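# Carry the foam block to the next room's coffee table

## Task

Take the foam block and set it down on the coffee table in the adjoining room so that it rests there by itself at the end, not held in place by the robot; the robot must stay upright and level, since falling over or finishing tilted counts as failure.

## Robot and tools

ROBOT. A Hello Robot Stretch 3: a two-wheeled base (0.33 m long, 0.34 m wide), a mast with a lift, and one telescoping arm that reaches out to the robot's RIGHT side, ending in a wrist (yaw, pitch, roll) and a two-finger gripper. The base cannot slide sideways, so to move the gripper forward or back you drive the base. Turning in place pivots about the point midway between the drive wheels, 0.05 m behind the front edge. Stowed (arm in, wrist folded) the robot sweeps a 0.28 m radius when turning; an unfolded, level wrist reaches past that.

FRAMES. Base frame: origin on the floor between the drive wheels, x forward, y left, z up. hand_pose is reported in it, located where the closed fingertips meet; with wrist joints at zero its x axis is up, y points back along the arm toward the mast, z toward the rear. Odometry frame = base frame at the start of the scene; heading is positive to the left, -3.142 to 3.142.

execute_actions. Arguments: "actions", a list holding exactly one action or nothing (empty list just reports state and images), and optional "cameras" (names from head_camera, nav_camera, wrist_camera, all; omitted/null/["all"] gives all, [] gives none). An action may contain:
- "base": exactly one command, an offset from where the base last reported itself. {"translate_m": d} drives straight d metres, -1 to 1, forward positive. {"rotate_rad": d} turns in place d radians, -3.2 to 3.2, left (counter-clockwise seen from above) positive.
- "joints": absolute targets by name (not offsets): lift_m 0 to 1.1 (arm height on mast); arm_m 0 to 0.52 (extension); wrist_yaw_rad -1.345 to 4.42 (0 along the arm, positive swings toward the front, 3.0 folds over the base); wrist_pitch_rad -1.57 to 0.451 (0 level, negative tips fingers down); wrist_roll_rad -2.911 to 2.911 (0 = fingers side by side, level); gripper_m -0.089 to 0.179 (larger is wider; the real fingertip gap is about 0.007 less when nearly shut, 0.025 less when fully open, zero below 0.007); head_pan_rad -3.953 to 1.73 (0 forward, positive left, -1.57 faces along the arm); head_tilt_rad -1.53 to 0.419 (0 level, negative down). Completion tolerances: ±0.004 for lift_m, arm_m, gripper_m; ±0.02 for yaw, roll and head joints; ±0.05 for pitch.
- "contact_limits": {"arm_m": effort percent 1 to 100}, stopping the arm motion when its effort reaches that level (negative sign when retracting). Lower is softer; too low halts instantly. It also caps holding force until the next action. Values above the maximum are clipped.
All motions in one action start together. Any unknown key or out-of-range number rejects the whole call and nothing moves. A joint or base you omit may still be driving toward an earlier target. If a result reports a stop, the rest of your tool calls in that reply are skipped.

wait: {"seconds": 0 to 10}; commands nothing, then returns state and images like an empty action.
zoom_image: {"camera": one of the three, "region": [x0, y0, x1, y1]} in pixels of that camera's most recent full image, top-left origin, at most 504 by 504.
finished_scene: {"scene": number of the current scene}; ends it for good after the last command has been held, and reports success plus the next task. Only call it once the block sits on the table on its own. Replying with no tool call ends everything.

RESULTS. base_status and joint_status: how each motion of the last accepted action ended. "done" for the base means wheels turned the commanded amount (even if slipping). "off_target": stopped short and may still push. After "contact_stop", "time_out" or "torque_fault" the old target is dropped; the arm or lift after a contact stop goes slack until commanded again (a slack lift may sink under load or keep pressing). on_its_own covers uncommanded parts; its "held at" is the held target, not the position. joint_positions, motor_effort (percent, positive toward higher values, bracket = peak; readings carry fixed bias and noise; positive wheel effort pushes forward). lidar_m: 12 distances in metres from the base origin, 30-degree sectors starting straight ahead and going counter-clockwise (4th left, 7th behind, 10th right), "-" nothing seen, plane 0.17 m high (sees table legs, not tops; misses glass and low things; robot parts can hide sectors 5, 6, 9, 10). wrist_depth_mm (45 to 1000) and head_depth_mm (280 to 4000, sideways image): 7x7 grids of median depth, from top left. base_odometry counts wheel turns; turned_by_wheels and turned_by_imu give rotation since last result; base_tilt in degrees (forward/right positive, a few degrees of fixed bias). The pictures line lists images in order; head_camera and nav_camera move with the head joints, wrist_camera rides on the gripper. Calibration lines give K and T_world_to_cam (base frame to camera) and may be slightly off.

GRIPPING. Close to a gripper_m value below the block's width to hold it; open at least 0.02 above the touching value to let go. Neither the reading nor "done" confirms a grasp, so look. To re-squeeze, send a different value.

SPEED. Base is fast (0.30 m/s, 1.9 rad/s) only when stowed: lift_m under 0.30, arm_m under 0.03, wrist_yaw_rad over 2.54; otherwise 0.10 m/s and 0.63 rad/s.

AVOID. Fold or unfold the wrist only with lift_m 0.32 to 0.95, wrist_pitch_rad -0.4, roll near 0; once folded you may lower to 0.25. With yaw below -0.4 keep pitch at -0.5 or lower. Pushing the arm into something rigid with the gripper above about 0.45 m can tip the robot, and repeated pushes make it worse; so can driving while the gripper is caught on something, or snagging furniture (especially reversing). If tilted, undo the last move in small steps, free the gripper, and if still leaning lower lift_m to about 0.2. Base, wrist and head have no contact stop; prolonged strain trips a wrist servo off for 10 s. Avoid drops, slams and hard hits. Loose objects may occasionally get nudged.

Each tool is called after ">>>" as name([rows], argument=value, ...), one row to a line, values as JSON.

## Session

>>> execute_actions(actions=[])

Scene clock: 0.00 s.
base_odometry: x=+0.000 y=+0.000 heading=+0.000 (m, m, rad; odometry frame)
turned_by_wheels: +0.000 (rad since the last result)
turned_by_imu: +0.000 (rad since the last result)
base_tilt: forward=-0.1 right=-0.8 (deg)
lidar_m: 0.87 0.87 0.87 1.00 1.76 3.01 1.44 1.66 1.28 0.89 0.76 0.76
head_depth_mm: 770 766 763 759 754 751 751 / 832 826 819 819 812 811 805 / 902 900 890 889 886 881 873 / 987 984 976 973 963 958 950 / 1085 1087 1076 1076 1067 1054 1050 / 1021 1018 1019 1019 1016 1022 1020 / 932 935 932 934 932 929 928
base_status: not commanded
joint_positions: lift_m=+0.477 arm_m=-0.002 wrist_yaw_rad=+2.822 wrist_pitch_rad=-0.604 wrist_roll_rad=-0.006 gripper_m=+0.037 head_pan_rad=+0.003 head_tilt_rad=+0.013
joint_status: not commanded
motor_effort: left_wheel=-1 right_wheel=-2 lift_m=+38 arm_m=-1 wrist_yaw_rad=+1 wrist_pitch_rad=+4 wrist_roll_rad=+1 gripper_m=+1 head_pan_rad=+1 head_tilt_rad=+2 (%)
hand_pose: x=+0.0407 y=+0.0441 z=+0.4508 quat_wxyz=(+0.315, +0.698, +0.101, +0.635) (m; base frame)
wrist_depth_mm: - - - 921 828 722 667 / - - - - 921 812 724 / - - - - 960 885 797 / 908 - 853 854 817 784 767 / 768 733 748 710 714 673 663 / 669 648 - 626 598 590 590 / 581 572 - 556 545 525 521
pictures: head_camera (sideways: a quarter turn clockwise sets it upright), nav_camera (sideways: a quarter turn counterclockwise sets it upright), wrist_camera
Images, in order (width x height): head_camera 896x504, nav_camera 672x504, wrist_camera 644x364.

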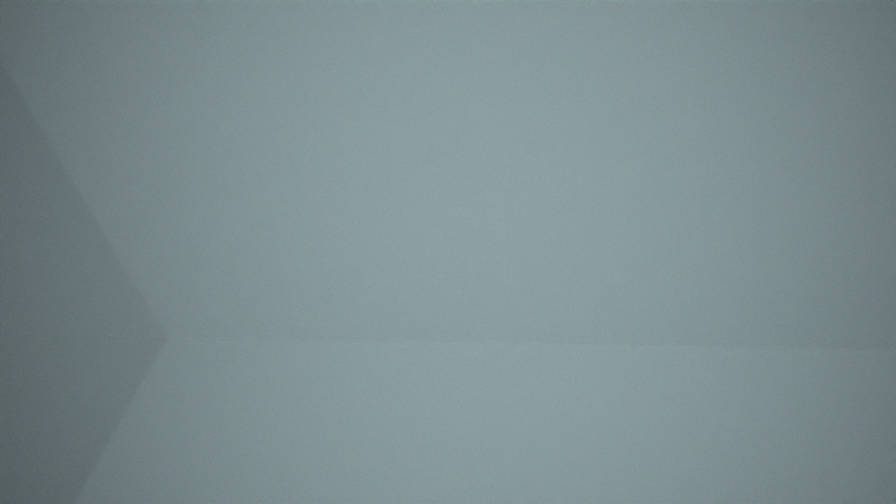

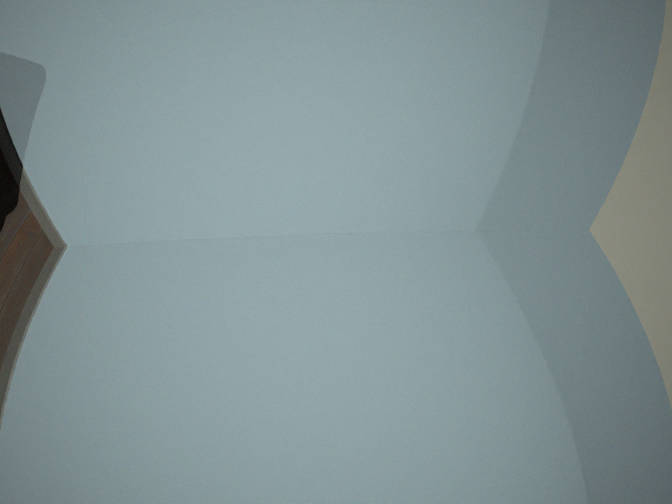

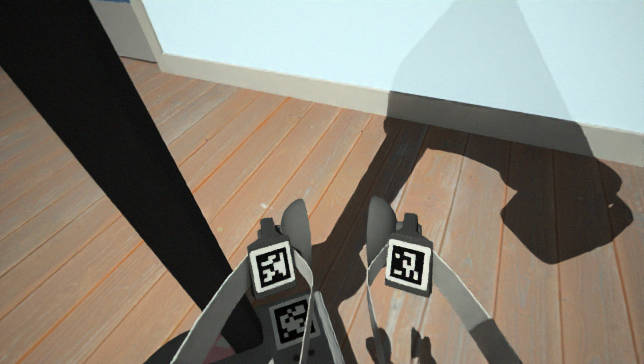

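Facing a corner. Look behind.

>>> execute_actions([
  {"joints":{"head_pan_rad":-3.14,"head_tilt_rad":-0.5}},
], cameras=["head_camera","nav_camera"])

Scene clock: 2.03 s.
base_odometry: x=+0.000 y=+0.000 heading=+0.000 (m, m, rad; odometry frame)
turned_by_wheels: +0.000 (rad since the last result)
turned_by_imu: +0.000 (rad since the last result)
base_tilt: forward=-0.3 right=-0.6 (deg)
lidar_m: 0.87 0.87 0.87 1.00 1.76 3.01 1.45 1.65 1.28 0.89 0.76 0.76
head_depth_mm: 2767 2972 3218 2810 2085 1648 1367 / 2630 2918 3220 2789 2074 1644 1361 / 2335 2528 2837 2779 2068 1632 1351 / 2088 2292 2494 2647 2078 1631 1343 / 1905 2051 2100 2392 2021 1622 1346 / 1753 1875 1242 1622 1816 1614 1340 / 1615 1701 1129 2002 1983 1608 1332
base_status: not commanded
joint_positions: lift_m=+0.477 arm_m=-0.002 wrist_yaw_rad=+2.822 wrist_pitch_rad=-0.604 wrist_roll_rad=-0.006 gripper_m=+0.037 head_pan_rad=-3.133 head_tilt_rad=-0.494
joint_status: all done
motor_effort: left_wheel=+0(1) right_wheel=-1(0) lift_m=+38(38) arm_m=-1(1) wrist_yaw_rad=+1(1) wrist_pitch_rad=+4(4) wrist_roll_rad=+1(1) gripper_m=+1(1) head_pan_rad=-3(35) head_tilt_rad=-4(42) (%)
hand_pose: x=+0.0407 y=+0.0441 z=+0.4508 quat_wxyz=(+0.315, +0.698, +0.101, +0.635) (m; base frame)
wrist_depth_mm: - - - 934 821 729 669 / - - - - 928 806 727 / - - - - 950 880 792 / 906 - 855 828 829 782 782 / 777 736 760 721 709 688 662 / 666 652 - 629 592 599 588 / 579 577 - 561 545 531 524
pictures: head_camera (sideways: a quarter turn clockwise sets it upright), nav_camera (sideways: a quarter turn counterclockwise sets it upright)
camera_calibration (this result's frames):
head_camera: T_world_to_cam=[[0.457615, 0.00863717, -0.889108, 1.17207], [-0.0267516, -0.999366, -0.0234771, 0.0347212], [-0.888748, 0.0345286, -0.457094, 0.557492], [0, 0, 0, 1]] pos_world=[-0.0399565, 0.00532642, 1.29774]
nav_camera: T_world_to_cam=[[-0.457835, 0.0447119, 0.887912, -1.10449], [0.0210524, 0.999, -0.0394505, 0.0983932], [-0.888788, 0.00063092, -0.458318, 0.558939], [0, 0, 0, 1]] pos_world=[-0.0109668, -0.0492637, 1.24074]
Images, in order (width x height): head_camera 896x504, nav_camera 672x504.

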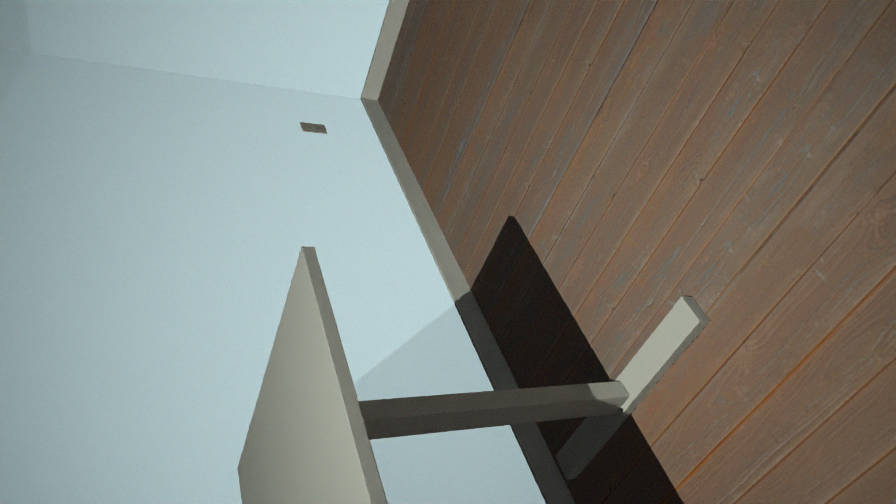

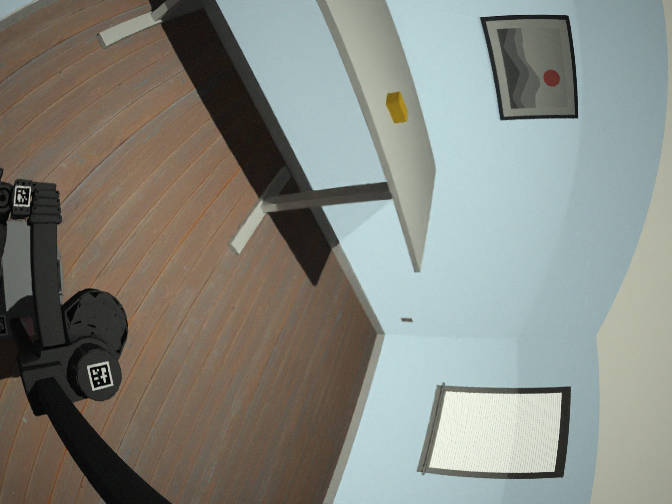

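>>> execute_actions([
  {"joints":{"head_pan_rad":-2.65,"head_tilt_rad":-0.35}},
], cameras=["head_camera","nav_camera"])

Scene clock: 3.00 s.
base_odometry: x=+0.000 y=+0.000 heading=+0.000 (m, m, rad; odometry frame)
turned_by_wheels: +0.000 (rad since the last result)
turned_by_imu: +0.000 (rad since the last result)
base_tilt: forward=+0.0 right=-0.6 (deg)
lidar_m: 0.87 0.87 0.87 0.99 1.76 3.01 1.44 1.66 1.28 0.89 0.76 0.76
head_depth_mm: 1697 1803 1934 1367 2249 1895 1477 / 1632 1745 1836 1236 2053 1709 1502 / 1573 1674 1764 1220 2074 1883 1504 / 1500 1601 1687 1118 1964 1882 1502 / 1432 1553 1624 1107 1899 1862 1496 / 1402 1511 1580 1027 1815 1852 1490 / 1365 1450 1518 1016 1742 1798 1484
base_status: not commanded
joint_positions: lift_m=+0.477 arm_m=-0.002 wrist_yaw_rad=+2.822 wrist_pitch_rad=-0.604 wrist_roll_rad=-0.006 gripper_m=+0.037 head_pan_rad=-2.657 head_tilt_rad=-0.359
joint_status: all done
motor_effort: left_wheel=+0(0) right_wheel=-1(1) lift_m=+38(38) arm_m=-1(1) wrist_yaw_rad=+1(0) wrist_pitch_rad=+4(4) wrist_roll_rad=+1(1) gripper_m=+0(0) head_pan_rad=+4(26) head_tilt_rad=+6(24) (%)
hand_pose: x=+0.0407 y=+0.0441 z=+0.4508 quat_wxyz=(+0.315, +0.698, +0.101, +0.635) (m; base frame)
wrist_depth_mm: - - - 947 820 732 671 / - - - - 921 815 720 / - - - - 947 867 790 / 899 - 878 839 829 804 763 / 758 741 755 713 709 681 665 / 653 649 - 628 601 602 587 / 584 580 - 554 542 534 529
pictures: head_camera (sideways: a quarter turn clockwise sets it upright), nav_camera (sideways: a quarter turn counterclockwise sets it upright)
camera_calibration (this result's frames):
head_camera: T_world_to_cam=[[0.29396, 0.159864, -0.942354, 1.24254], [0.431235, -0.90205, -0.0185059, 0.0254592], [-0.853009, -0.400936, -0.334105, 0.397225], [0, 0, 0, 1]] pos_world=[-0.0374005, -0.0164102, 1.3041]
nav_camera: T_world_to_cam=[[-0.318722, -0.112609, 0.941135, -1.17479], [-0.443541, 0.895218, -0.0430927, 0.105976], [-0.837668, -0.431167, -0.335272, 0.398504], [0, 0, 0, 1]] pos_world=[0.00638863, -0.0553424, 1.24381]
Images, in order (width x height): head_camera 896x504, nav_camera 672x504.

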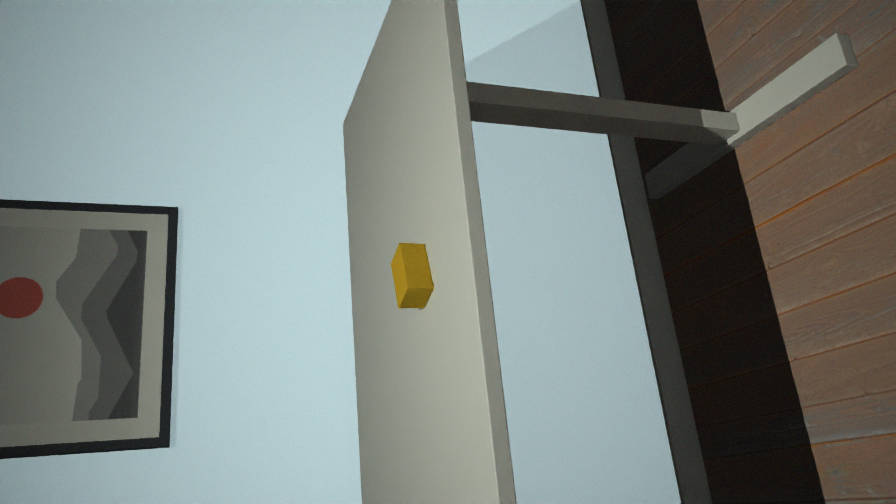

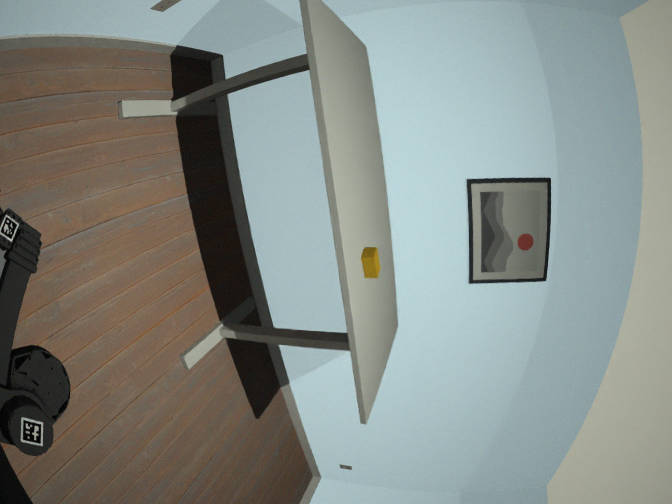

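>>> execute_actions([
  {"base":{"translate_m":-0.54},"joints":{"lift_m":0.9,"wrist_pitch_rad":-0.4,"head_pan_rad":-1.9,"head_tilt_rad":-0.5}},
], cameras=[])

>>> execute_actions([
  {"base":{"rotate_rad":-0.813},"joints":{"wrist_yaw_rad":0.0,"gripper_m":0.15,"head_pan_rad":-1.57}},
])

Scene clock: 10.00 s.
base_odometry: x=-0.540 y=+0.000 heading=+0.000 (m, m, rad; odometry frame)
turned_by_wheels: +0.000 (rad since the last result)
turned_by_imu: -0.005 (rad since the last result)
base_tilt: forward=-0.3 right=-0.7 (deg)
lidar_m: 1.31 1.25 1.25 1.42 2.40 2.61 1.51 0.92 1.28 1.16 1.15 1.15
head_depth_mm: 1059 1123 1170 677 585 1556 - / 1089 1172 1186 761 605 1610 - / 1134 1217 1170 756 628 1643 - / 1176 1268 1161 751 1653 1671 - / 1220 1322 1155 747 1764 1624 1378 / 1279 1380 1139 741 1839 1620 1381 / 1329 1442 1138 740 1358 1482 1369
base_status: done
joint_positions: lift_m=+0.900 arm_m=-0.002 wrist_yaw_rad=+2.822 wrist_pitch_rad=-0.421 wrist_roll_rad=-0.006 gripper_m=+0.037 head_pan_rad=-1.907 head_tilt_rad=-0.493
joint_status: all done
motor_effort: left_wheel=+1(5) right_wheel=-1(4) lift_m=+41(43) arm_m=+0(0) wrist_yaw_rad=+1(1) wrist_pitch_rad=+7(7) wrist_roll_rad=+1(1) gripper_m=+0(0) head_pan_rad=+3(34) head_tilt_rad=-4(23) (%)
hand_pose: x=+0.0491 y=+0.0696 z=+0.9120 quat_wxyz=(+0.256, +0.704, +0.037, +0.662) (m; base frame)
wrist_depth_mm: - - - - - - 918 / - - - - - - 960 / - - - - - - - / - - - - - - - / - - - - - - - / - - - - - - - / - - - - - - 991
pictures: none
No camera images: the call's "cameras" was empty. Leave "cameras" out to get every camera's image.

Scene clock: 12.43 s.
base_odometry: x=-0.540 y=+0.000 heading=-0.813 (m, m, rad; odometry frame)
turned_by_wheels: -0.813 (rad since the last result)
turned_by_imu: -0.821 (rad since the last result)
base_tilt: forward=-0.1 right=-0.9 (deg)
lidar_m: 1.15 1.18 1.31 1.25 1.27 1.73 2.62 1.92 0.92 1.28 1.18 1.16
head_depth_mm: 1109 1201 1200 765 634 1205 - / 1095 1190 1187 765 629 1668 1388 / 1089 1177 1179 757 605 1686 - / 1077 1172 1164 751 600 1650 - / 1074 1164 1155 699 597 1624 1378 / 1068 1144 1140 706 594 1617 1349 / 1055 1141 1133 738 592 1593 1342
base_status: done
joint_positions: lift_m=+0.900 arm_m=-0.002 wrist_yaw_rad=+0.003 wrist_pitch_rad=-0.421 wrist_roll_rad=-0.006 gripper_m=+0.150 head_pan_rad=-1.577 head_tilt_rad=-0.494
joint_status: all done
motor_effort: left_wheel=+1(5) right_wheel=-3(6) lift_m=+42(42) arm_m=+0(1) wrist_yaw_rad=-3(2) wrist_pitch_rad=+7(7) wrist_roll_rad=+1(1) gripper_m=+0(83) head_pan_rad=+3(24) head_tilt_rad=-3(4) (%)
hand_pose: x=-0.0209 y=-0.3673 z=+0.9120 quat_wxyz=(+0.694, +0.149, -0.689, -0.147) (m; base frame)
wrist_depth_mm: 855 770 473 485 507 468 423 / 369 342 316 295 281 262 251 / 262 258 261 - - 674 - / - - - - - - - / - - - - - 833 - / - - - - - - - / - - - - - - -
pictures: head_camera (sideways: a quarter turn clockwise sets it upright), nav_camera (sideways: a quarter turn counterclockwise sets it upright), wrist_camera
camera_calibration (this result's frames):
head_camera: T_world_to_cam=[[-0.00174628, 0.457789, -0.889059, 1.1748], [0.99885, -0.0417914, -0.0234809, 0.0284699], [-0.0479043, -0.888078, -0.45719, 0.552487], [0, 0, 0, 1]] pos_world=[0.0000808352, -0.0459707, 1.29773]
nav_camera: T_world_to_cam=[[-0.0516, -0.457205, 0.887863, -1.1069], [-0.99857, 0.036094, -0.0394473, 0.104609], [-0.0140111, -0.888629, -0.458413, 0.553726], [0, 0, 0, 1]] pos_world=[0.0551012, -0.0178, 1.24074]
wrist_camera: T_world_to_cam=[[-0.998982, -0.0154922, -0.0423667, 0.0170903], [0.026077, 0.568034, -0.822592, 0.993971], [0.0368095, -0.822859, -0.567052, 0.38723], [0, 0, 0, 1]] pos_world=[-0.0231005, -0.245709, 1.03794]
Images, in order (width x height): head_camera 896x504, nav_camera 672x504, wrist_camera 644x364.

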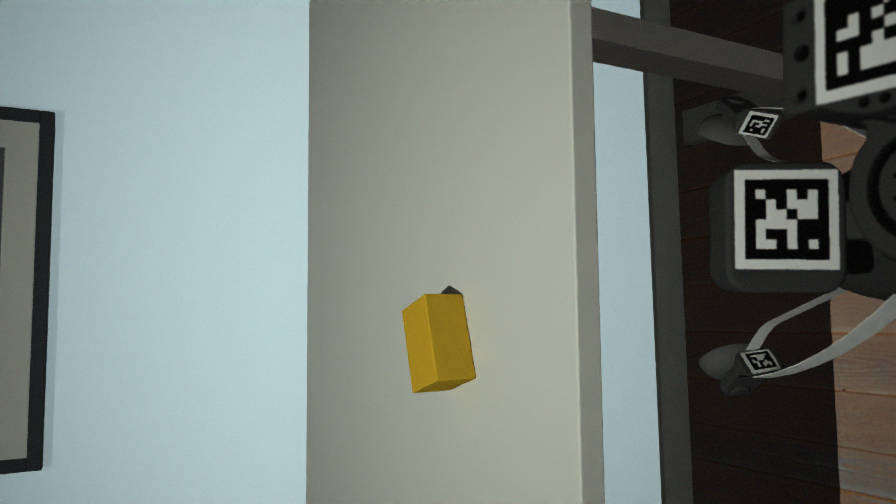

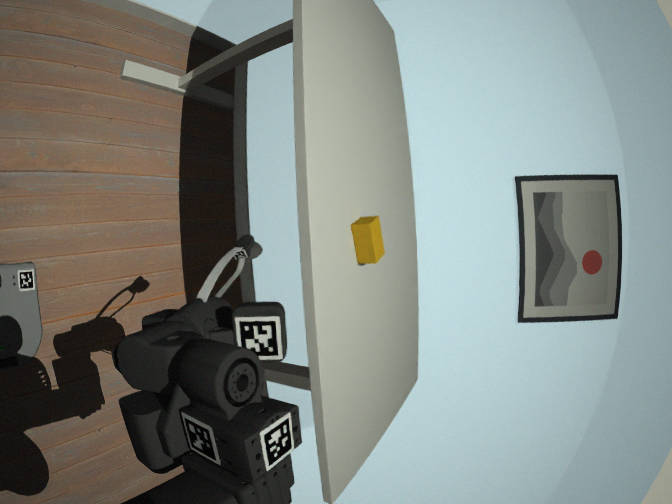

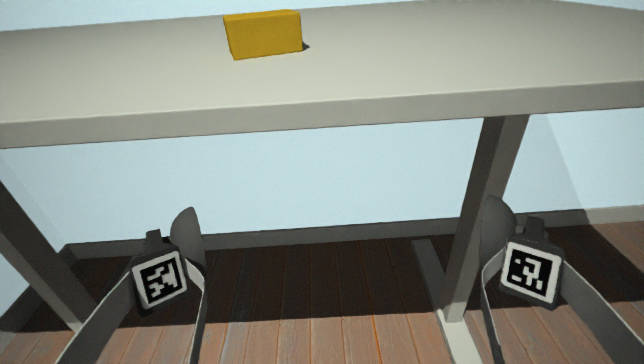

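>>> execute_actions([
  {"base":{"translate_m":0.09},"joints":{"lift_m":0.985,"gripper_m":0.179}},
], cameras=[])

>>> execute_actions([
  {"joints":{"arm_m":0.22}},
], cameras=["head_camera","wrist_camera"])

Scene clock: 14.47 s.
base_odometry: x=-0.478 y=-0.065 heading=-0.813 (m, m, rad; odometry frame)
turned_by_wheels: +0.000 (rad since the last result)
turned_by_imu: +0.000 (rad since the last result)
base_tilt: forward=-0.2 right=-0.7 (deg)
lidar_m: 1.06 1.09 1.32 1.25 1.28 1.74 2.71 1.92 0.97 1.28 1.09 1.12
head_depth_mm: 1104 1194 1205 766 - - - / 1100 1187 1182 763 584 - - / 1088 1175 1175 757 604 - - / 1077 1166 1160 694 611 - - / 1067 1152 1153 747 597 1628 1329 / 1058 1147 1140 741 572 1567 1340 / 1051 1133 1130 739 592 1589 1338
base_status: done
joint_positions: lift_m=+0.985 arm_m=-0.002 wrist_yaw_rad=+0.002 wrist_pitch_rad=-0.420 wrist_roll_rad=-0.006 gripper_m=+0.179 head_pan_rad=-1.577 head_tilt_rad=-0.494
joint_status: all done
motor_effort: left_wheel=+1(6) right_wheel=-2(3) lift_m=+41(42) arm_m=-1(0) wrist_yaw_rad=-2(3) wrist_pitch_rad=+6(7) wrist_roll_rad=+1(1) gripper_m=-1(84) head_pan_rad=+2(3) head_tilt_rad=-4(4) (%)
hand_pose: x=-0.0210 y=-0.3673 z=+0.9971 quat_wxyz=(+0.694, +0.149, -0.689, -0.147) (m; base frame)
wrist_depth_mm: 901 914 895 904 896 891 921 / 726 670 640 548 560 521 497 / 456 438 415 398 380 368 354 / 333 323 312 298 301 300 298 / 814 - - - - 959 - / - - - - - - - / - - - - - - -
pictures: none
No camera images: the call's "cameras" was empty. Leave "cameras" out to get every camera's image.

Scene clock: 17.33 s.
base_odometry: x=-0.478 y=-0.065 heading=-0.813 (m, m, rad; odometry frame)
turned_by_wheels: +0.000 (rad since the last result)
turned_by_imu: -0.001 (rad since the last result)
base_tilt: forward=-0.2 right=-0.7 (deg)
lidar_m: 1.06 1.09 1.31 1.25 1.28 1.74 2.70 1.92 0.96 1.28 1.09 1.12
head_depth_mm: 1099 1200 1270 - 608 1467 1299 / 1095 1179 1260 - 581 1642 1359 / 1086 1174 1238 - 579 1637 1347 / 1076 1161 1227 - 599 1627 1348 / 1064 1158 1151 769 596 1617 1344 / 1054 1142 1137 745 594 1626 1340 / 1049 1137 1131 740 590 1588 1338
base_status: not commanded
joint_positions: lift_m=+0.985 arm_m=+0.220 wrist_yaw_rad=+0.001 wrist_pitch_rad=-0.420 wrist_roll_rad=-0.006 gripper_m=+0.179 head_pan_rad=-1.577 head_tilt_rad=-0.494
joint_status: all done
motor_effort: left_wheel=+1(1) right_wheel=-3(3) lift_m=+42(42) arm_m=+4(4) wrist_yaw_rad=-1(2) wrist_pitch_rad=+7(7) wrist_roll_rad=+1(1) gripper_m=+1(1) head_pan_rad=+3(3) head_tilt_rad=-3(4) (%)
hand_pose: x=-0.0212 y=-0.5889 z=+0.9971 quat_wxyz=(+0.694, +0.149, -0.689, -0.147) (m; base frame)
wrist_depth_mm: 694 700 718 724 743 720 737 / 737 673 621 583 553 520 493 / 455 435 416 396 383 368 353 / 335 322 310 234 267 283 275 / 260 265 247 240 234 231 230 / 216 - 205 202 197 192 - / 183 180 176 173 170 167 163
pictures: head_camera (sideways: a quarter turn clockwise sets it upright), wrist_camera
camera_calibration (this result's frames):
head_camera: T_world_to_cam=[[-0.00175395, 0.457882, -0.889011, 1.17474], [0.998851, -0.0417709, -0.0234846, 0.0284748], [-0.047888, -0.888031, -0.457282, 0.552608], [0, 0, 0, 1]] pos_world=[0.0000816654, -0.0459704, 1.29773]
wrist_camera: T_world_to_cam=[[-0.999003, -0.0140698, -0.0423604, 0.0177707], [0.026898, 0.567592, -0.82287, 1.1899], [0.035621, -0.82319, -0.566648, 0.252541], [0, 0, 0, 1]] pos_world=[-0.0232486, -0.467237, 1.12298]
Images, in order (width x height): head_camera 896x504, wrist_camera 644x364.

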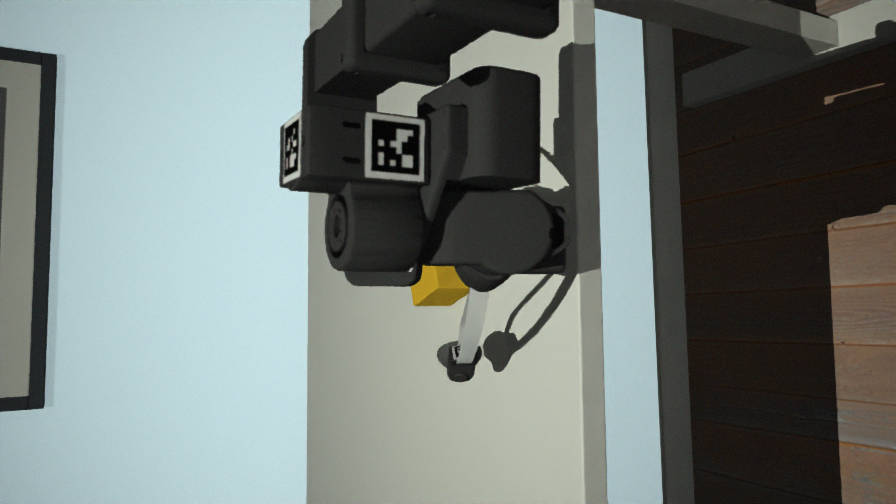

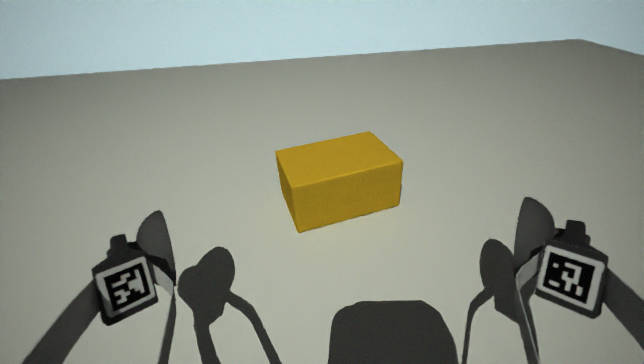

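>>> execute_actions([
  {"joints":{"arm_m":0.33,"lift_m":0.968}},
], cameras=["wrist_camera"])

Scene clock: 19.53 s.
base_odometry: x=-0.478 y=-0.065 heading=-0.813 (m, m, rad; odometry frame)
turned_by_wheels: +0.000 (rad since the last result)
turned_by_imu: -0.001 (rad since the last result)
base_tilt: forward=-0.1 right=-0.6 (deg)
lidar_m: 1.06 1.09 1.31 1.25 1.28 1.74 2.71 1.92 0.96 1.28 1.09 1.12
head_depth_mm: 1103 1197 1260 - 608 1477 1295 / 1094 1186 1243 722 605 1646 1363 / 1084 1175 - 688 603 1642 1351 / 1081 1167 1234 653 598 1620 1344 / 1063 1152 1150 712 596 1625 1343 / 1064 1149 1144 741 593 1615 1341 / 1050 1134 1129 735 592 1604 1329
base_status: not commanded
joint_positions: lift_m=+0.968 arm_m=+0.330 wrist_yaw_rad=+0.001 wrist_pitch_rad=-0.420 wrist_roll_rad=-0.006 gripper_m=+0.179 head_pan_rad=-1.577 head_tilt_rad=-0.494
joint_status: all done
motor_effort: left_wheel=+1(1) right_wheel=-2(2) lift_m=+34(34) arm_m=+4(4) wrist_yaw_rad=-1(1) wrist_pitch_rad=+7(7) wrist_roll_rad=+1(1) gripper_m=+1(1) head_pan_rad=+2(3) head_tilt_rad=-4(3) (%)
hand_pose: x=-0.0212 y=-0.6989 z=+0.9803 quat_wxyz=(+0.694, +0.148, -0.689, -0.147) (m; base frame)
wrist_depth_mm: 607 608 616 624 631 635 635 / 646 605 565 527 501 467 444 / 411 392 372 355 341 329 315 / 300 286 281 270 262 254 245 / 234 240 215 153 151 207 206 / 197 - 180 130 142 173 - / - 162 156 140 152 150 147
pictures: wrist_camera
camera_calibration (this result's frames):
wrist_camera: T_world_to_cam=[[-0.999004, -0.0140423, -0.0423602, 0.0155255], [0.0269143, 0.567573, -0.822883, 1.23854], [0.0355977, -0.823203, -0.56663, 0.152462], [0, 0, 0, 1]] pos_world=[-0.0232516, -0.577234, 1.10622]
Images, in order (width x height): wrist_camera 644x364.

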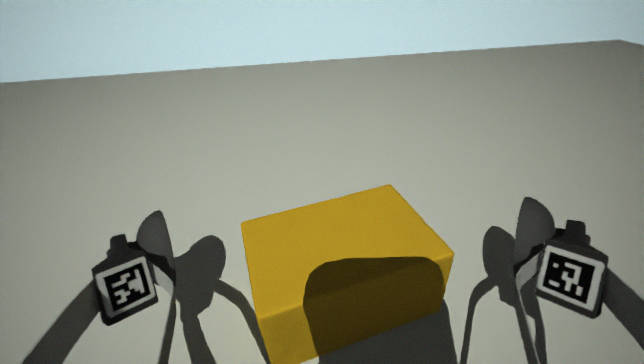

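>>> execute_actions([
  {"joints":{"gripper_m":0.06}},
], cameras=["wrist_camera"])

>>> execute_actions([
  {"joints":{"lift_m":1.03}},
], cameras=["wrist_camera"])

Scene clock: 21.30 s.
base_odometry: x=-0.478 y=-0.065 heading=-0.813 (m, m, rad; odometry frame)
turned_by_wheels: +0.000 (rad since the last result)
turned_by_imu: +0.000 (rad since the last result)
base_tilt: forward=-0.1 right=-0.6 (deg)
lidar_m: 1.06 1.09 1.32 1.25 1.28 1.74 2.71 1.92 0.96 1.28 1.09 1.12
head_depth_mm: 1099 1200 1261 - 608 1475 1288 / 1096 1181 1249 724 607 1642 1360 / 1083 1181 - 685 603 1633 1354 / 1072 1172 1233 653 599 1627 1350 / 1065 1154 1150 711 596 1612 1345 / 1058 1142 1137 741 594 1616 1346 / 1051 1133 1127 737 592 1590 1337
base_status: not commanded
joint_positions: lift_m=+0.968 arm_m=+0.330 wrist_yaw_rad=+0.001 wrist_pitch_rad=-0.420 wrist_roll_rad=-0.006 gripper_m=+0.061 head_pan_rad=-1.577 head_tilt_rad=-0.494
joint_status: all done
motor_effort: left_wheel=+1(1) right_wheel=-2(2) lift_m=+34(34) arm_m=+3(4) wrist_yaw_rad=-1(1) wrist_pitch_rad=+7(7) wrist_roll_rad=+1(1) gripper_m=-21(92) head_pan_rad=+3(4) head_tilt_rad=-4(3) (%)
hand_pose: x=-0.0213 y=-0.6989 z=+0.9803 quat_wxyz=(+0.694, +0.148, -0.689, -0.147) (m; base frame)
wrist_depth_mm: 600 612 614 620 634 634 636 / 635 602 570 528 493 465 445 / 407 392 374 357 340 328 316 / 299 288 280 270 261 253 247 / 233 230 160 152 149 212 201 / 193 192 137 127 135 169 170 / 165 161 154 137 150 149 147
pictures: wrist_camera
camera_calibration (this result's frames):
wrist_camera: T_world_to_cam=[[-0.999006, -0.0138624, -0.0423591, 0.0156095], [0.0270159, 0.56756, -0.822889, 1.23854], [0.0354485, -0.823215, -0.566622, 0.15244], [0, 0, 0, 1]] pos_world=[-0.02327, -0.577239, 1.10622]
Images, in order (width x height): wrist_camera 644x364.

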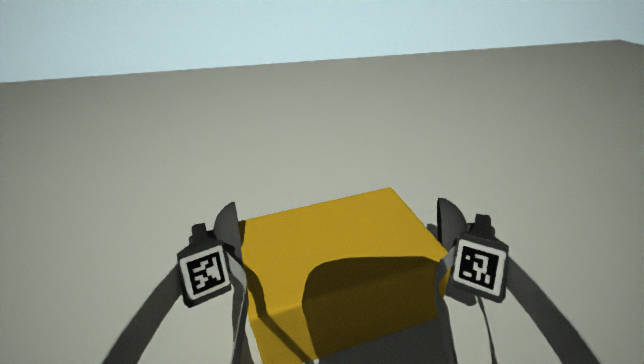

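Scene clock: 22.70 s.
base_odometry: x=-0.478 y=-0.065 heading=-0.813 (m, m, rad; odometry frame)
turned_by_wheels: +0.000 (rad since the last result)
turned_by_imu: +0.000 (rad since the last result)
base_tilt: forward=-0.1 right=-0.5 (deg)
lidar_m: 1.06 1.09 1.32 1.25 1.28 1.74 2.71 1.92 0.96 1.28 1.09 1.12
head_depth_mm: 1109 1177 - 767 609 1469 1293 / 1092 1157 1099 760 606 1637 1361 / 1083 1147 - 756 603 1631 1351 / 1078 1148 - 712 599 1620 1355 / 1067 1154 1184 744 598 1634 1353 / 1060 1143 1142 741 593 1612 1342 / 1053 1133 1128 739 590 1592 1339
base_status: not commanded
joint_positions: lift_m=+1.030 arm_m=+0.330 wrist_yaw_rad=+0.001 wrist_pitch_rad=-0.420 wrist_roll_rad=-0.006 gripper_m=+0.064 head_pan_rad=-1.577 head_tilt_rad=-0.494
joint_status: all done
motor_effort: left_wheel=+1(1) right_wheel=-2(2) lift_m=+42(44) arm_m=+4(3) wrist_yaw_rad=-1(1) wrist_pitch_rad=+7(7) wrist_roll_rad=+1(1) gripper_m=-19(21) head_pan_rad=+3(3) head_tilt_rad=-4(3) (%)
hand_pose: x=-0.0213 y=-0.6989 z=+1.0421 quat_wxyz=(+0.694, +0.148, -0.689, -0.147) (m; base frame)
wrist_depth_mm: 611 614 617 623 630 637 634 / 669 670 661 670 660 647 621 / 572 549 519 498 478 459 444 / 420 399 392 380 368 352 342 / 329 321 161 152 149 298 282 / 271 268 137 128 135 237 237 / 229 227 216 137 208 210 206
pictures: wrist_camera
camera_calibration (this result's frames):
wrist_camera: T_world_to_cam=[[-0.999006, -0.0138634, -0.04236, 0.018226], [0.0270161, 0.56756, -0.822889, 1.28936], [0.0354498, -0.823215, -0.566622, 0.18743], [0, 0, 0, 1]] pos_world=[-0.02327, -0.577241, 1.16797]
Images, in order (width x height): wrist_camera 644x364.

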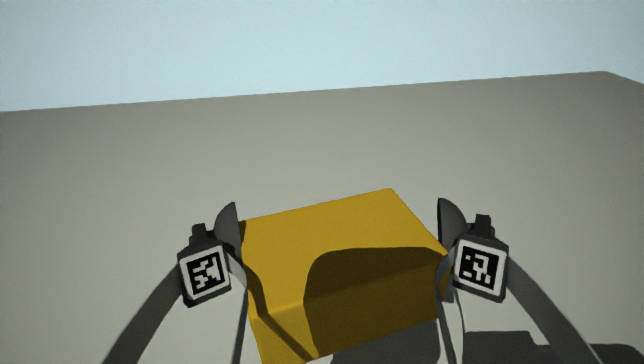

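Held. Retract and look toward the door (left-rear).

>>> execute_actions([
  {"joints":{"arm_m":0.0,"head_pan_rad":1.73,"head_tilt_rad":-0.4}},
], cameras=["head_camera","nav_camera"])

Scene clock: 26.40 s.
base_odometry: x=-0.478 y=-0.065 heading=-0.813 (m, m, rad; odometry frame)
turned_by_wheels: +0.000 (rad since the last result)
turned_by_imu: -0.001 (rad since the last result)
base_tilt: forward=-0.1 right=-0.6 (deg)
lidar_m: 1.06 1.09 1.31 1.25 1.28 1.74 2.70 1.92 0.96 1.28 1.09 1.12
head_depth_mm: 1035 1103 1187 1278 1382 1521 1448 / 1042 1112 1193 1291 1403 1517 1450 / 1047 1118 1202 1305 1399 1531 1438 / 1058 1135 1207 1304 1419 1564 1434 / 1064 1136 1221 1314 1429 1583 1426 / 1069 1136 - - - - 1382 / 1073 1141 - - - - -
base_status: not commanded
joint_positions: lift_m=+1.030 arm_m=+0.000 wrist_yaw_rad=+0.001 wrist_pitch_rad=-0.420 wrist_roll_rad=-0.006 gripper_m=+0.064 head_pan_rad=+1.723 head_tilt_rad=-0.408
joint_status: all done
motor_effort: left_wheel=+1(1) right_wheel=-3(2) lift_m=+42(42) arm_m=-4(0) wrist_yaw_rad=-1(1) wrist_pitch_rad=+7(7) wrist_roll_rad=+1(1) gripper_m=-20(20) head_pan_rad=+2(37) head_tilt_rad=+6(17) (%)
hand_pose: x=-0.0213 y=-0.3694 z=+1.0421 quat_wxyz=(+0.694, +0.148, -0.689, -0.147) (m; base frame)
wrist_depth_mm: 896 879 902 898 944 905 929 / 926 860 799 756 704 658 623 / 577 556 524 509 484 467 443 / 425 408 390 382 369 354 345 / 332 333 161 152 149 320 - / - - 137 127 135 - - / - - - 136 - - -
pictures: head_camera (sideways: a quarter turn clockwise sets it upright), nav_camera (sideways: a quarter turn counterclockwise sets it upright)
camera_calibration (this result's frames):
head_camera: T_world_to_cam=[[0.0621944, -0.375218, -0.924848, 1.22111], [-0.993221, -0.11444, -0.020363, 0.0365649], [-0.0981992, 0.919845, -0.379792, 0.452078], [0, 0, 0, 1]] pos_world=[0.00476477, 0.0465249, 1.30178]
nav_camera: T_world_to_cam=[[-0.00943939, 0.383158, 0.923635, -1.15383], [0.991235, 0.125304, -0.0418505, 0.0956041], [-0.131771, 0.915144, -0.380983, 0.453685], [0, 0, 0, 1]] pos_world=[-0.0458753, 0.0149327, 1.24257]
Images, in order (width x height): head_camera 896x504, nav_camera 672x504.

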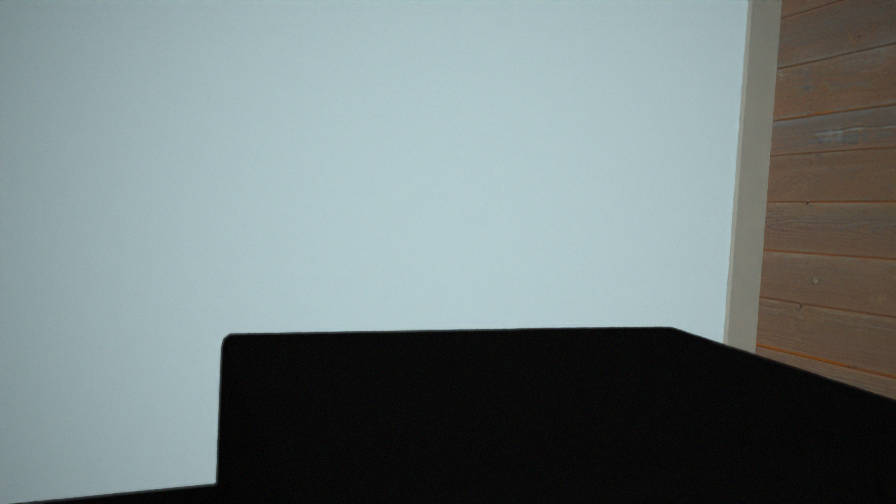

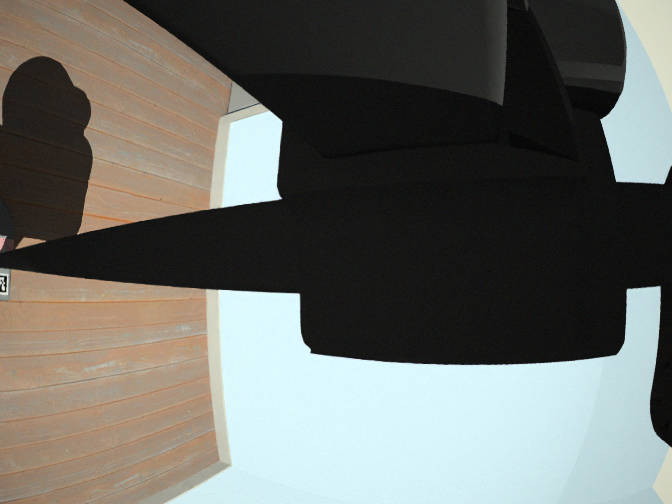

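>>> execute_actions([
  {"base":{"rotate_rad":2.2},"joints":{"lift_m":0.6,"wrist_yaw_rad":2.75,"wrist_pitch_rad":-0.4,"head_pan_rad":0.0,"head_tilt_rad":-0.4}},
])

Scene clock: 31.27 s.
base_odometry: x=-0.478 y=-0.065 heading=+1.387 (m, m, rad; odometry frame)
turned_by_wheels: +2.200 (rad since the last result)
turned_by_imu: +2.221 (rad since the last result)
base_tilt: forward=-0.2 right=-0.8 (deg)
lidar_m: 1.31 1.94 2.71 1.73 1.31 1.28 1.09 1.09 1.06 1.12 1.28 1.25
head_depth_mm: 1063 1118 1184 1254 1340 1445 1453 / 1121 1184 1258 1339 1424 1536 1444 / 1172 1250 1325 1424 1538 1630 1451 / 1241 1324 1412 1521 1646 1715 1447 / 1325 1414 1533 1647 1829 1769 1433 / 1451 1551 1689 1817 1992 1762 1432 / 1554 1667 1824 1983 2118 1748 1422
base_status: done
joint_positions: lift_m=+0.600 arm_m=+0.000 wrist_yaw_rad=+2.747 wrist_pitch_rad=-0.420 wrist_roll_rad=-0.006 gripper_m=+0.064 head_pan_rad=+0.007 head_tilt_rad=-0.408
joint_status: all done
motor_effort: left_wheel=-2(5) right_wheel=+1(4) lift_m=+35(36) arm_m=-3(4) wrist_yaw_rad=+3(4) wrist_pitch_rad=+7(5) wrist_roll_rad=+1(1) gripper_m=-19(19) head_pan_rad=-2(38) head_tilt_rad=+5(6) (%)
hand_pose: x=+0.0648 y=+0.0617 z=+0.6123 quat_wxyz=(+0.280, +0.705, +0.010, +0.652) (m; base frame)
wrist_depth_mm: - - - - - - - / - - - - - - - / - - - - - - - / - - - - - - - / - - 161 152 149 - 966 / 907 - 137 127 135 799 820 / 781 - 736 136 706 708 707
pictures: head_camera (sideways: a quarter turn clockwise sets it upright), nav_camera (sideways: a quarter turn counterclockwise sets it upright), wrist_camera
camera_calibration (this result's frames):
head_camera: T_world_to_cam=[[-0.380183, -0.0072846, -0.924883, 1.22385], [0.0303814, 0.999331, -0.0203596, 0.0303165], [0.924412, -0.0358396, -0.379707, 0.445729], [0, 0, 0, 1]] pos_world=[0.052329, -0.00540616, 1.30178]
nav_camera: T_world_to_cam=[[0.380411, -0.046064, 0.92367, -1.15626], [-0.0193388, -0.998937, -0.041853, 0.101772], [0.924615, -0.00194137, -0.380897, 0.44713], [0, 0, 0, 1]] pos_world=[0.0283968, 0.0492699, 1.24257]
wrist_camera: T_world_to_cam=[[0.927355, -0.37178, -0.0423475, -0.00618367], [-0.243417, -0.513443, -0.822876, 0.585946], [0.284186, 0.773406, -0.566641, 0.452315], [0, 0, 0, 1]] pos_world=[0.0198226, -0.0512723, 0.738199]
Images, in order (width x height): head_camera 896x504, nav_camera 672x504, wrist_camera 644x364.

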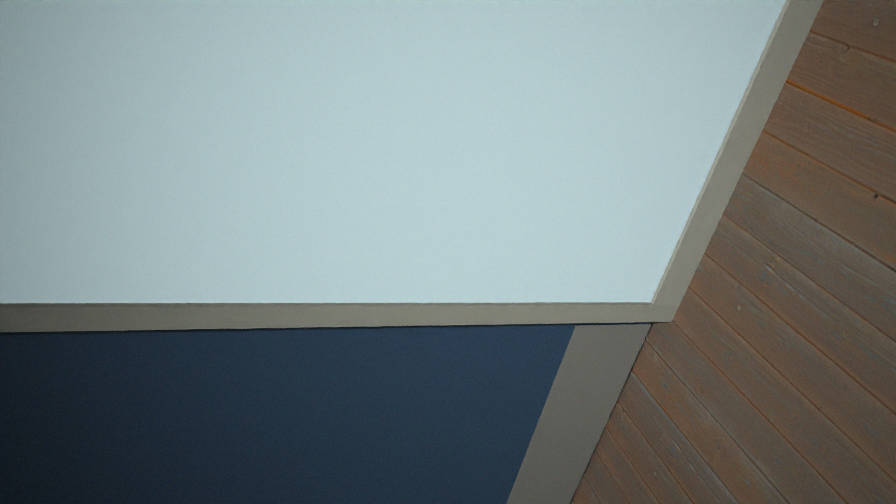

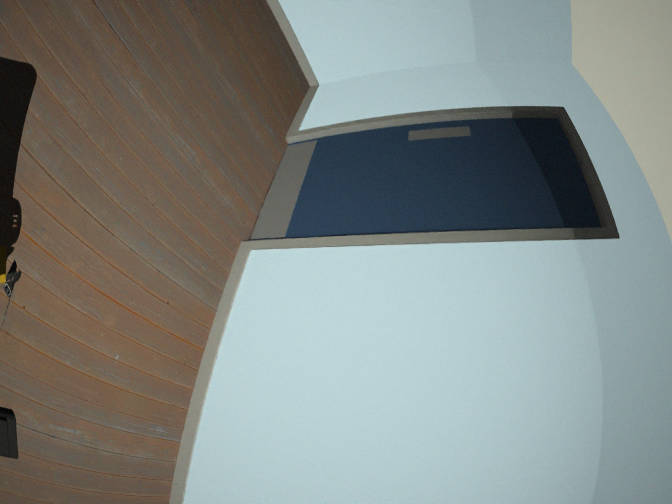

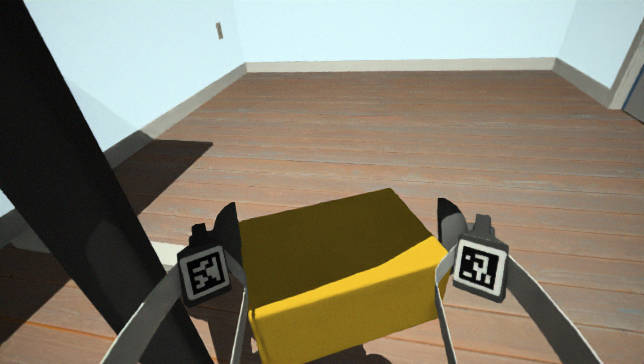

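>>> execute_actions([
  {"base":{"rotate_rad":0.575},"joints":{"lift_m":0.28}},
], cameras=[])

>>> execute_actions([
  {"base":{"translate_m":0.88}},
], cameras=[])

>>> execute_actions([
  {"base":{"translate_m":0.88}},
], cameras=[])

>>> execute_actions([
  {"base":{"rotate_rad":-1.22},"joints":{"head_tilt_rad":-0.7}},
])

Scene clock: 35.47 s.
base_odometry: x=-0.478 y=-0.065 heading=+1.962 (m, m, rad; odometry frame)
turned_by_wheels: +0.575 (rad since the last result)
turned_by_imu: +0.579 (rad since the last result)
base_tilt: forward=-0.1 right=-0.6 (deg)
lidar_m: 2.04 2.71 1.66 0.96 1.29 1.09 1.08 1.06 1.14 1.27 1.25 1.34
head_depth_mm: 1639 1698 1775 1846 1913 1793 1455 / 1874 1948 2025 2113 2143 1792 1450 / 2111 2205 2325 2430 2322 1786 1440 / 2488 2657 2795 2922 2328 1775 1436 / 2471 2620 2779 2968 2312 1774 1436 / 2375 2542 2689 2829 2306 1765 1433 / 2269 2404 2553 2724 2290 1758 1418
base_status: done
joint_positions: lift_m=+0.280 arm_m=+0.000 wrist_yaw_rad=+2.748 wrist_pitch_rad=-0.420 wrist_roll_rad=-0.006 gripper_m=+0.064 head_pan_rad=+0.007 head_tilt_rad=-0.408
joint_status: all done
motor_effort: left_wheel=-2(6) right_wheel=+1(4) lift_m=+35(35) arm_m=-4(3) wrist_yaw_rad=+3(3) wrist_pitch_rad=+7(7) wrist_roll_rad=+1(1) gripper_m=-20(20) head_pan_rad=-3(3) head_tilt_rad=+6(5) (%)
hand_pose: x=+0.0648 y=+0.0617 z=+0.2923 quat_wxyz=(+0.280, +0.705, +0.010, +0.652) (m; base frame)
wrist_depth_mm: 965 - - - - - - / - - - - - - - / - - 982 935 916 879 850 / - 782 751 735 702 690 665 / - 648 160 152 149 580 548 / 521 - 132 127 135 455 462 / 452 - - 137 402 405 399
pictures: none
No camera images: the call's "cameras" was empty. Leave "cameras" out to get every camera's image.

Scene clock: 40.17 s.
base_odometry: x=-0.814 y=+0.748 heading=+1.962 (m, m, rad; odometry frame)
turned_by_wheels: +0.000 (rad since the last result)
turned_by_imu: +0.004 (rad since the last result)
base_tilt: forward=-0.2 right=-0.6 (deg)
lidar_m: 1.41 1.90 2.05 1.66 1.21 1.75 1.89 1.87 1.15 0.90 0.88 1.00
head_depth_mm: 1152 1208 1273 1325 1371 1435 1422 / 1290 1345 1412 1473 1556 1636 1449 / 1501 1582 1659 1747 1853 1768 1447 / 1750 1850 1993 2137 2159 1773 1437 / 1714 1824 1961 2107 2196 1768 1439 / 1634 1759 1891 2010 2136 1775 1431 / 1580 1685 1781 1907 2030 1747 1424
base_status: done
joint_positions: lift_m=+0.280 arm_m=+0.000 wrist_yaw_rad=+2.748 wrist_pitch_rad=-0.420 wrist_roll_rad=-0.006 gripper_m=+0.064 head_pan_rad=+0.007 head_tilt_rad=-0.407
joint_status: not commanded
motor_effort: left_wheel=-2(7) right_wheel=+1(5) lift_m=+35(35) arm_m=-4(4) wrist_yaw_rad=+3(4) wrist_pitch_rad=+7(7) wrist_roll_rad=+1(1) gripper_m=-19(21) head_pan_rad=-3(2) head_tilt_rad=+5(5) (%)
hand_pose: x=+0.0647 y=+0.0618 z=+0.2923 quat_wxyz=(+0.280, +0.705, +0.011, +0.652) (m; base frame)
wrist_depth_mm: - - - - - - - / - - - - - - - / - - - 972 923 878 859 / - 775 763 735 708 686 672 / 614 631 160 152 149 575 540 / 517 - 132 127 135 459 461 / 447 - - 137 407 409 403
pictures: none
No camera images: the call's "cameras" was empty. Leave "cameras" out to get every camera's image.

Scene clock: 44.87 s.
base_odometry: x=-1.149 y=+1.562 heading=+1.962 (m, m, rad; odometry frame)
turned_by_wheels: +0.000 (rad since the last result)
turned_by_imu: +0.004 (rad since the last result)
base_tilt: forward=-0.1 right=-0.7 (deg)
lidar_m: 0.87 1.09 1.18 1.76 2.00 1.87 2.72 1.48 0.74 0.59 0.58 0.60
head_depth_mm: 677 705 729 757 784 821 855 / 775 808 840 878 924 968 1015 / 906 951 998 1054 1106 1177 1244 / 1008 1067 1143 1229 1320 1439 1409 / 962 1030 1105 1191 1279 1408 1436 / 926 982 1052 1129 1217 1329 1406 / 890 946 1007 1081 1159 1258 1353
base_status: done
joint_positions: lift_m=+0.280 arm_m=+0.000 wrist_yaw_rad=+2.748 wrist_pitch_rad=-0.420 wrist_roll_rad=-0.006 gripper_m=+0.064 head_pan_rad=+0.007 head_tilt_rad=-0.407
joint_status: not commanded
motor_effort: left_wheel=-2(6) right_wheel=+1(6) lift_m=+34(35) arm_m=-4(4) wrist_yaw_rad=+3(2) wrist_pitch_rad=+7(7) wrist_roll_rad=+1(1) gripper_m=-20(19) head_pan_rad=-3(3) head_tilt_rad=+5(5) (%)
hand_pose: x=+0.0647 y=+0.0618 z=+0.2923 quat_wxyz=(+0.280, +0.705, +0.011, +0.652) (m; base frame)
wrist_depth_mm: - - - - - 882 769 / - - - - - 950 806 / - - - 962 914 891 811 / - 788 737 739 712 689 663 / 609 638 160 151 149 577 543 / 524 - 132 127 135 459 457 / 451 - - 136 400 406 398
pictures: none
No camera images: the call's "cameras" was empty. Leave "cameras" out to get every camera's image.

Scene clock: 46.90 s.
base_odometry: x=-1.149 y=+1.562 heading=+0.742 (m, m, rad; odometry frame)
turned_by_wheels: -1.220 (rad since the last result)
turned_by_imu: -1.227 (rad since the last result)
base_tilt: forward=+0.1 right=-0.7 (deg)
lidar_m: 0.58 0.59 0.72 1.09 1.12 1.47 1.99 1.88 2.68 2.65 0.85 0.61
head_depth_mm: 477 533 607 701 834 1022 1198 / 474 530 602 694 821 1005 1196 / 471 525 596 689 814 992 1182 / 467 523 591 683 808 980 1164 / 465 519 588 677 795 968 1162 / 461 516 584 669 790 959 1157 / 457 510 575 663 776 945 1116
base_status: done
joint_positions: lift_m=+0.280 arm_m=+0.000 wrist_yaw_rad=+2.748 wrist_pitch_rad=-0.420 wrist_roll_rad=-0.006 gripper_m=+0.064 head_pan_rad=+0.007 head_tilt_rad=-0.692
joint_status: all done
motor_effort: left_wheel=+2(9) right_wheel=-2(6) lift_m=+35(35) arm_m=-4(4) wrist_yaw_rad=+2(3) wrist_pitch_rad=+7(7) wrist_roll_rad=+1(1) gripper_m=-20(19) head_pan_rad=-3(2) head_tilt_rad=-5(33) (%)
hand_pose: x=+0.0647 y=+0.0618 z=+0.2923 quat_wxyz=(+0.280, +0.705, +0.011, +0.652) (m; base frame)
wrist_depth_mm: 821 896 - - 711 515 440 / 894 975 - - 772 539 459 / - 974 - 948 814 572 475 / - 782 752 740 696 626 491 / 617 639 160 152 149 573 503 / 526 - 132 128 135 457 461 / 451 - - 137 401 403 397
pictures: head_camera (sideways: a quarter turn clockwise sets it upright), nav_camera (sideways: a quarter turn counterclockwise sets it upright), wrist_camera
camera_calibration (this result's frames):
head_camera: T_world_to_cam=[[-0.623681, -0.00886544, -0.781629, 1.03852], [0.0234178, 0.999275, -0.0300197, 0.042926], [0.781328, -0.0370268, -0.623021, 0.763183], [0, 0, 0, 1]] pos_world=[0.0504028, -0.00542973, 1.2885]
nav_camera: T_world_to_cam=[[0.623564, -0.0444855, 0.780506, -0.971039], [-0.0302154, -0.999005, -0.0327992, 0.0900374], [0.781189, -0.00313094, -0.624287, 0.764686], [0, 0, 0, 1]] pos_world=[0.0108615, 0.0491448, 1.23824]
wrist_camera: T_world_to_cam=[[0.927628, -0.371097, -0.0423486, -0.019631], [-0.243041, -0.513625, -0.822873, 0.322603], [0.283614, 0.773613, -0.566644, 0.271011], [0, 0, 0, 1]] pos_world=[0.0197534, -0.0512461, 0.418197]
Images, in order (width x height): head_camera 896x504, nav_camera 672x504, wrist_camera 644x364.

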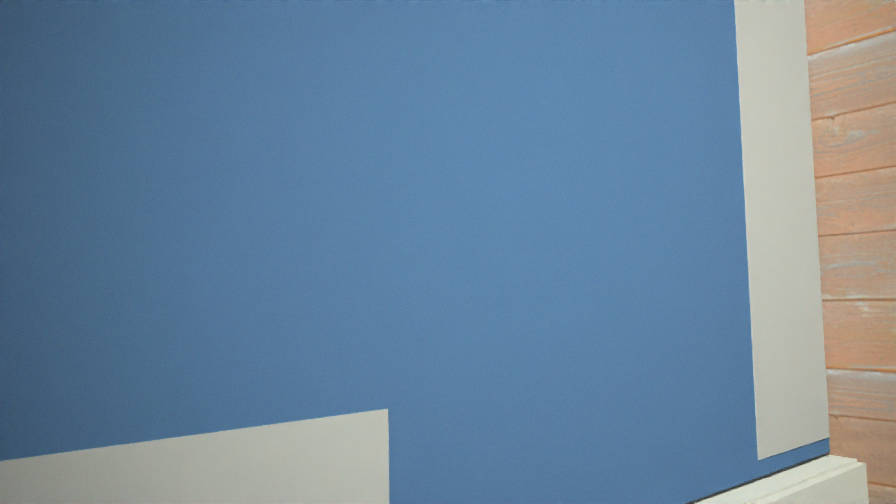

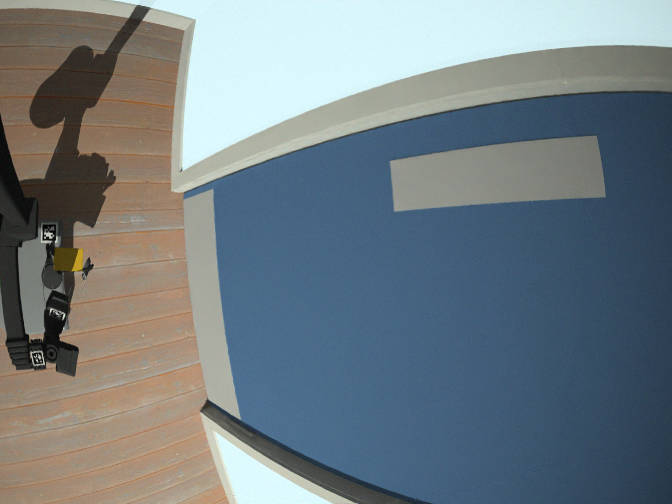

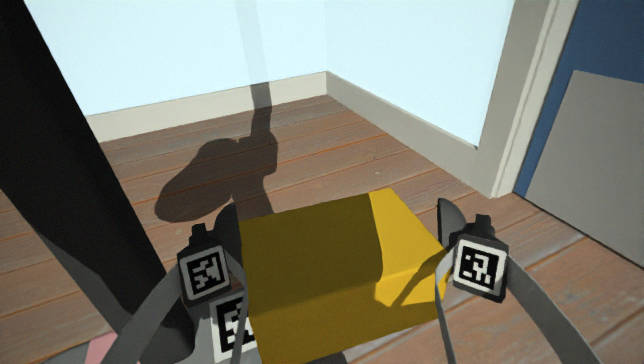

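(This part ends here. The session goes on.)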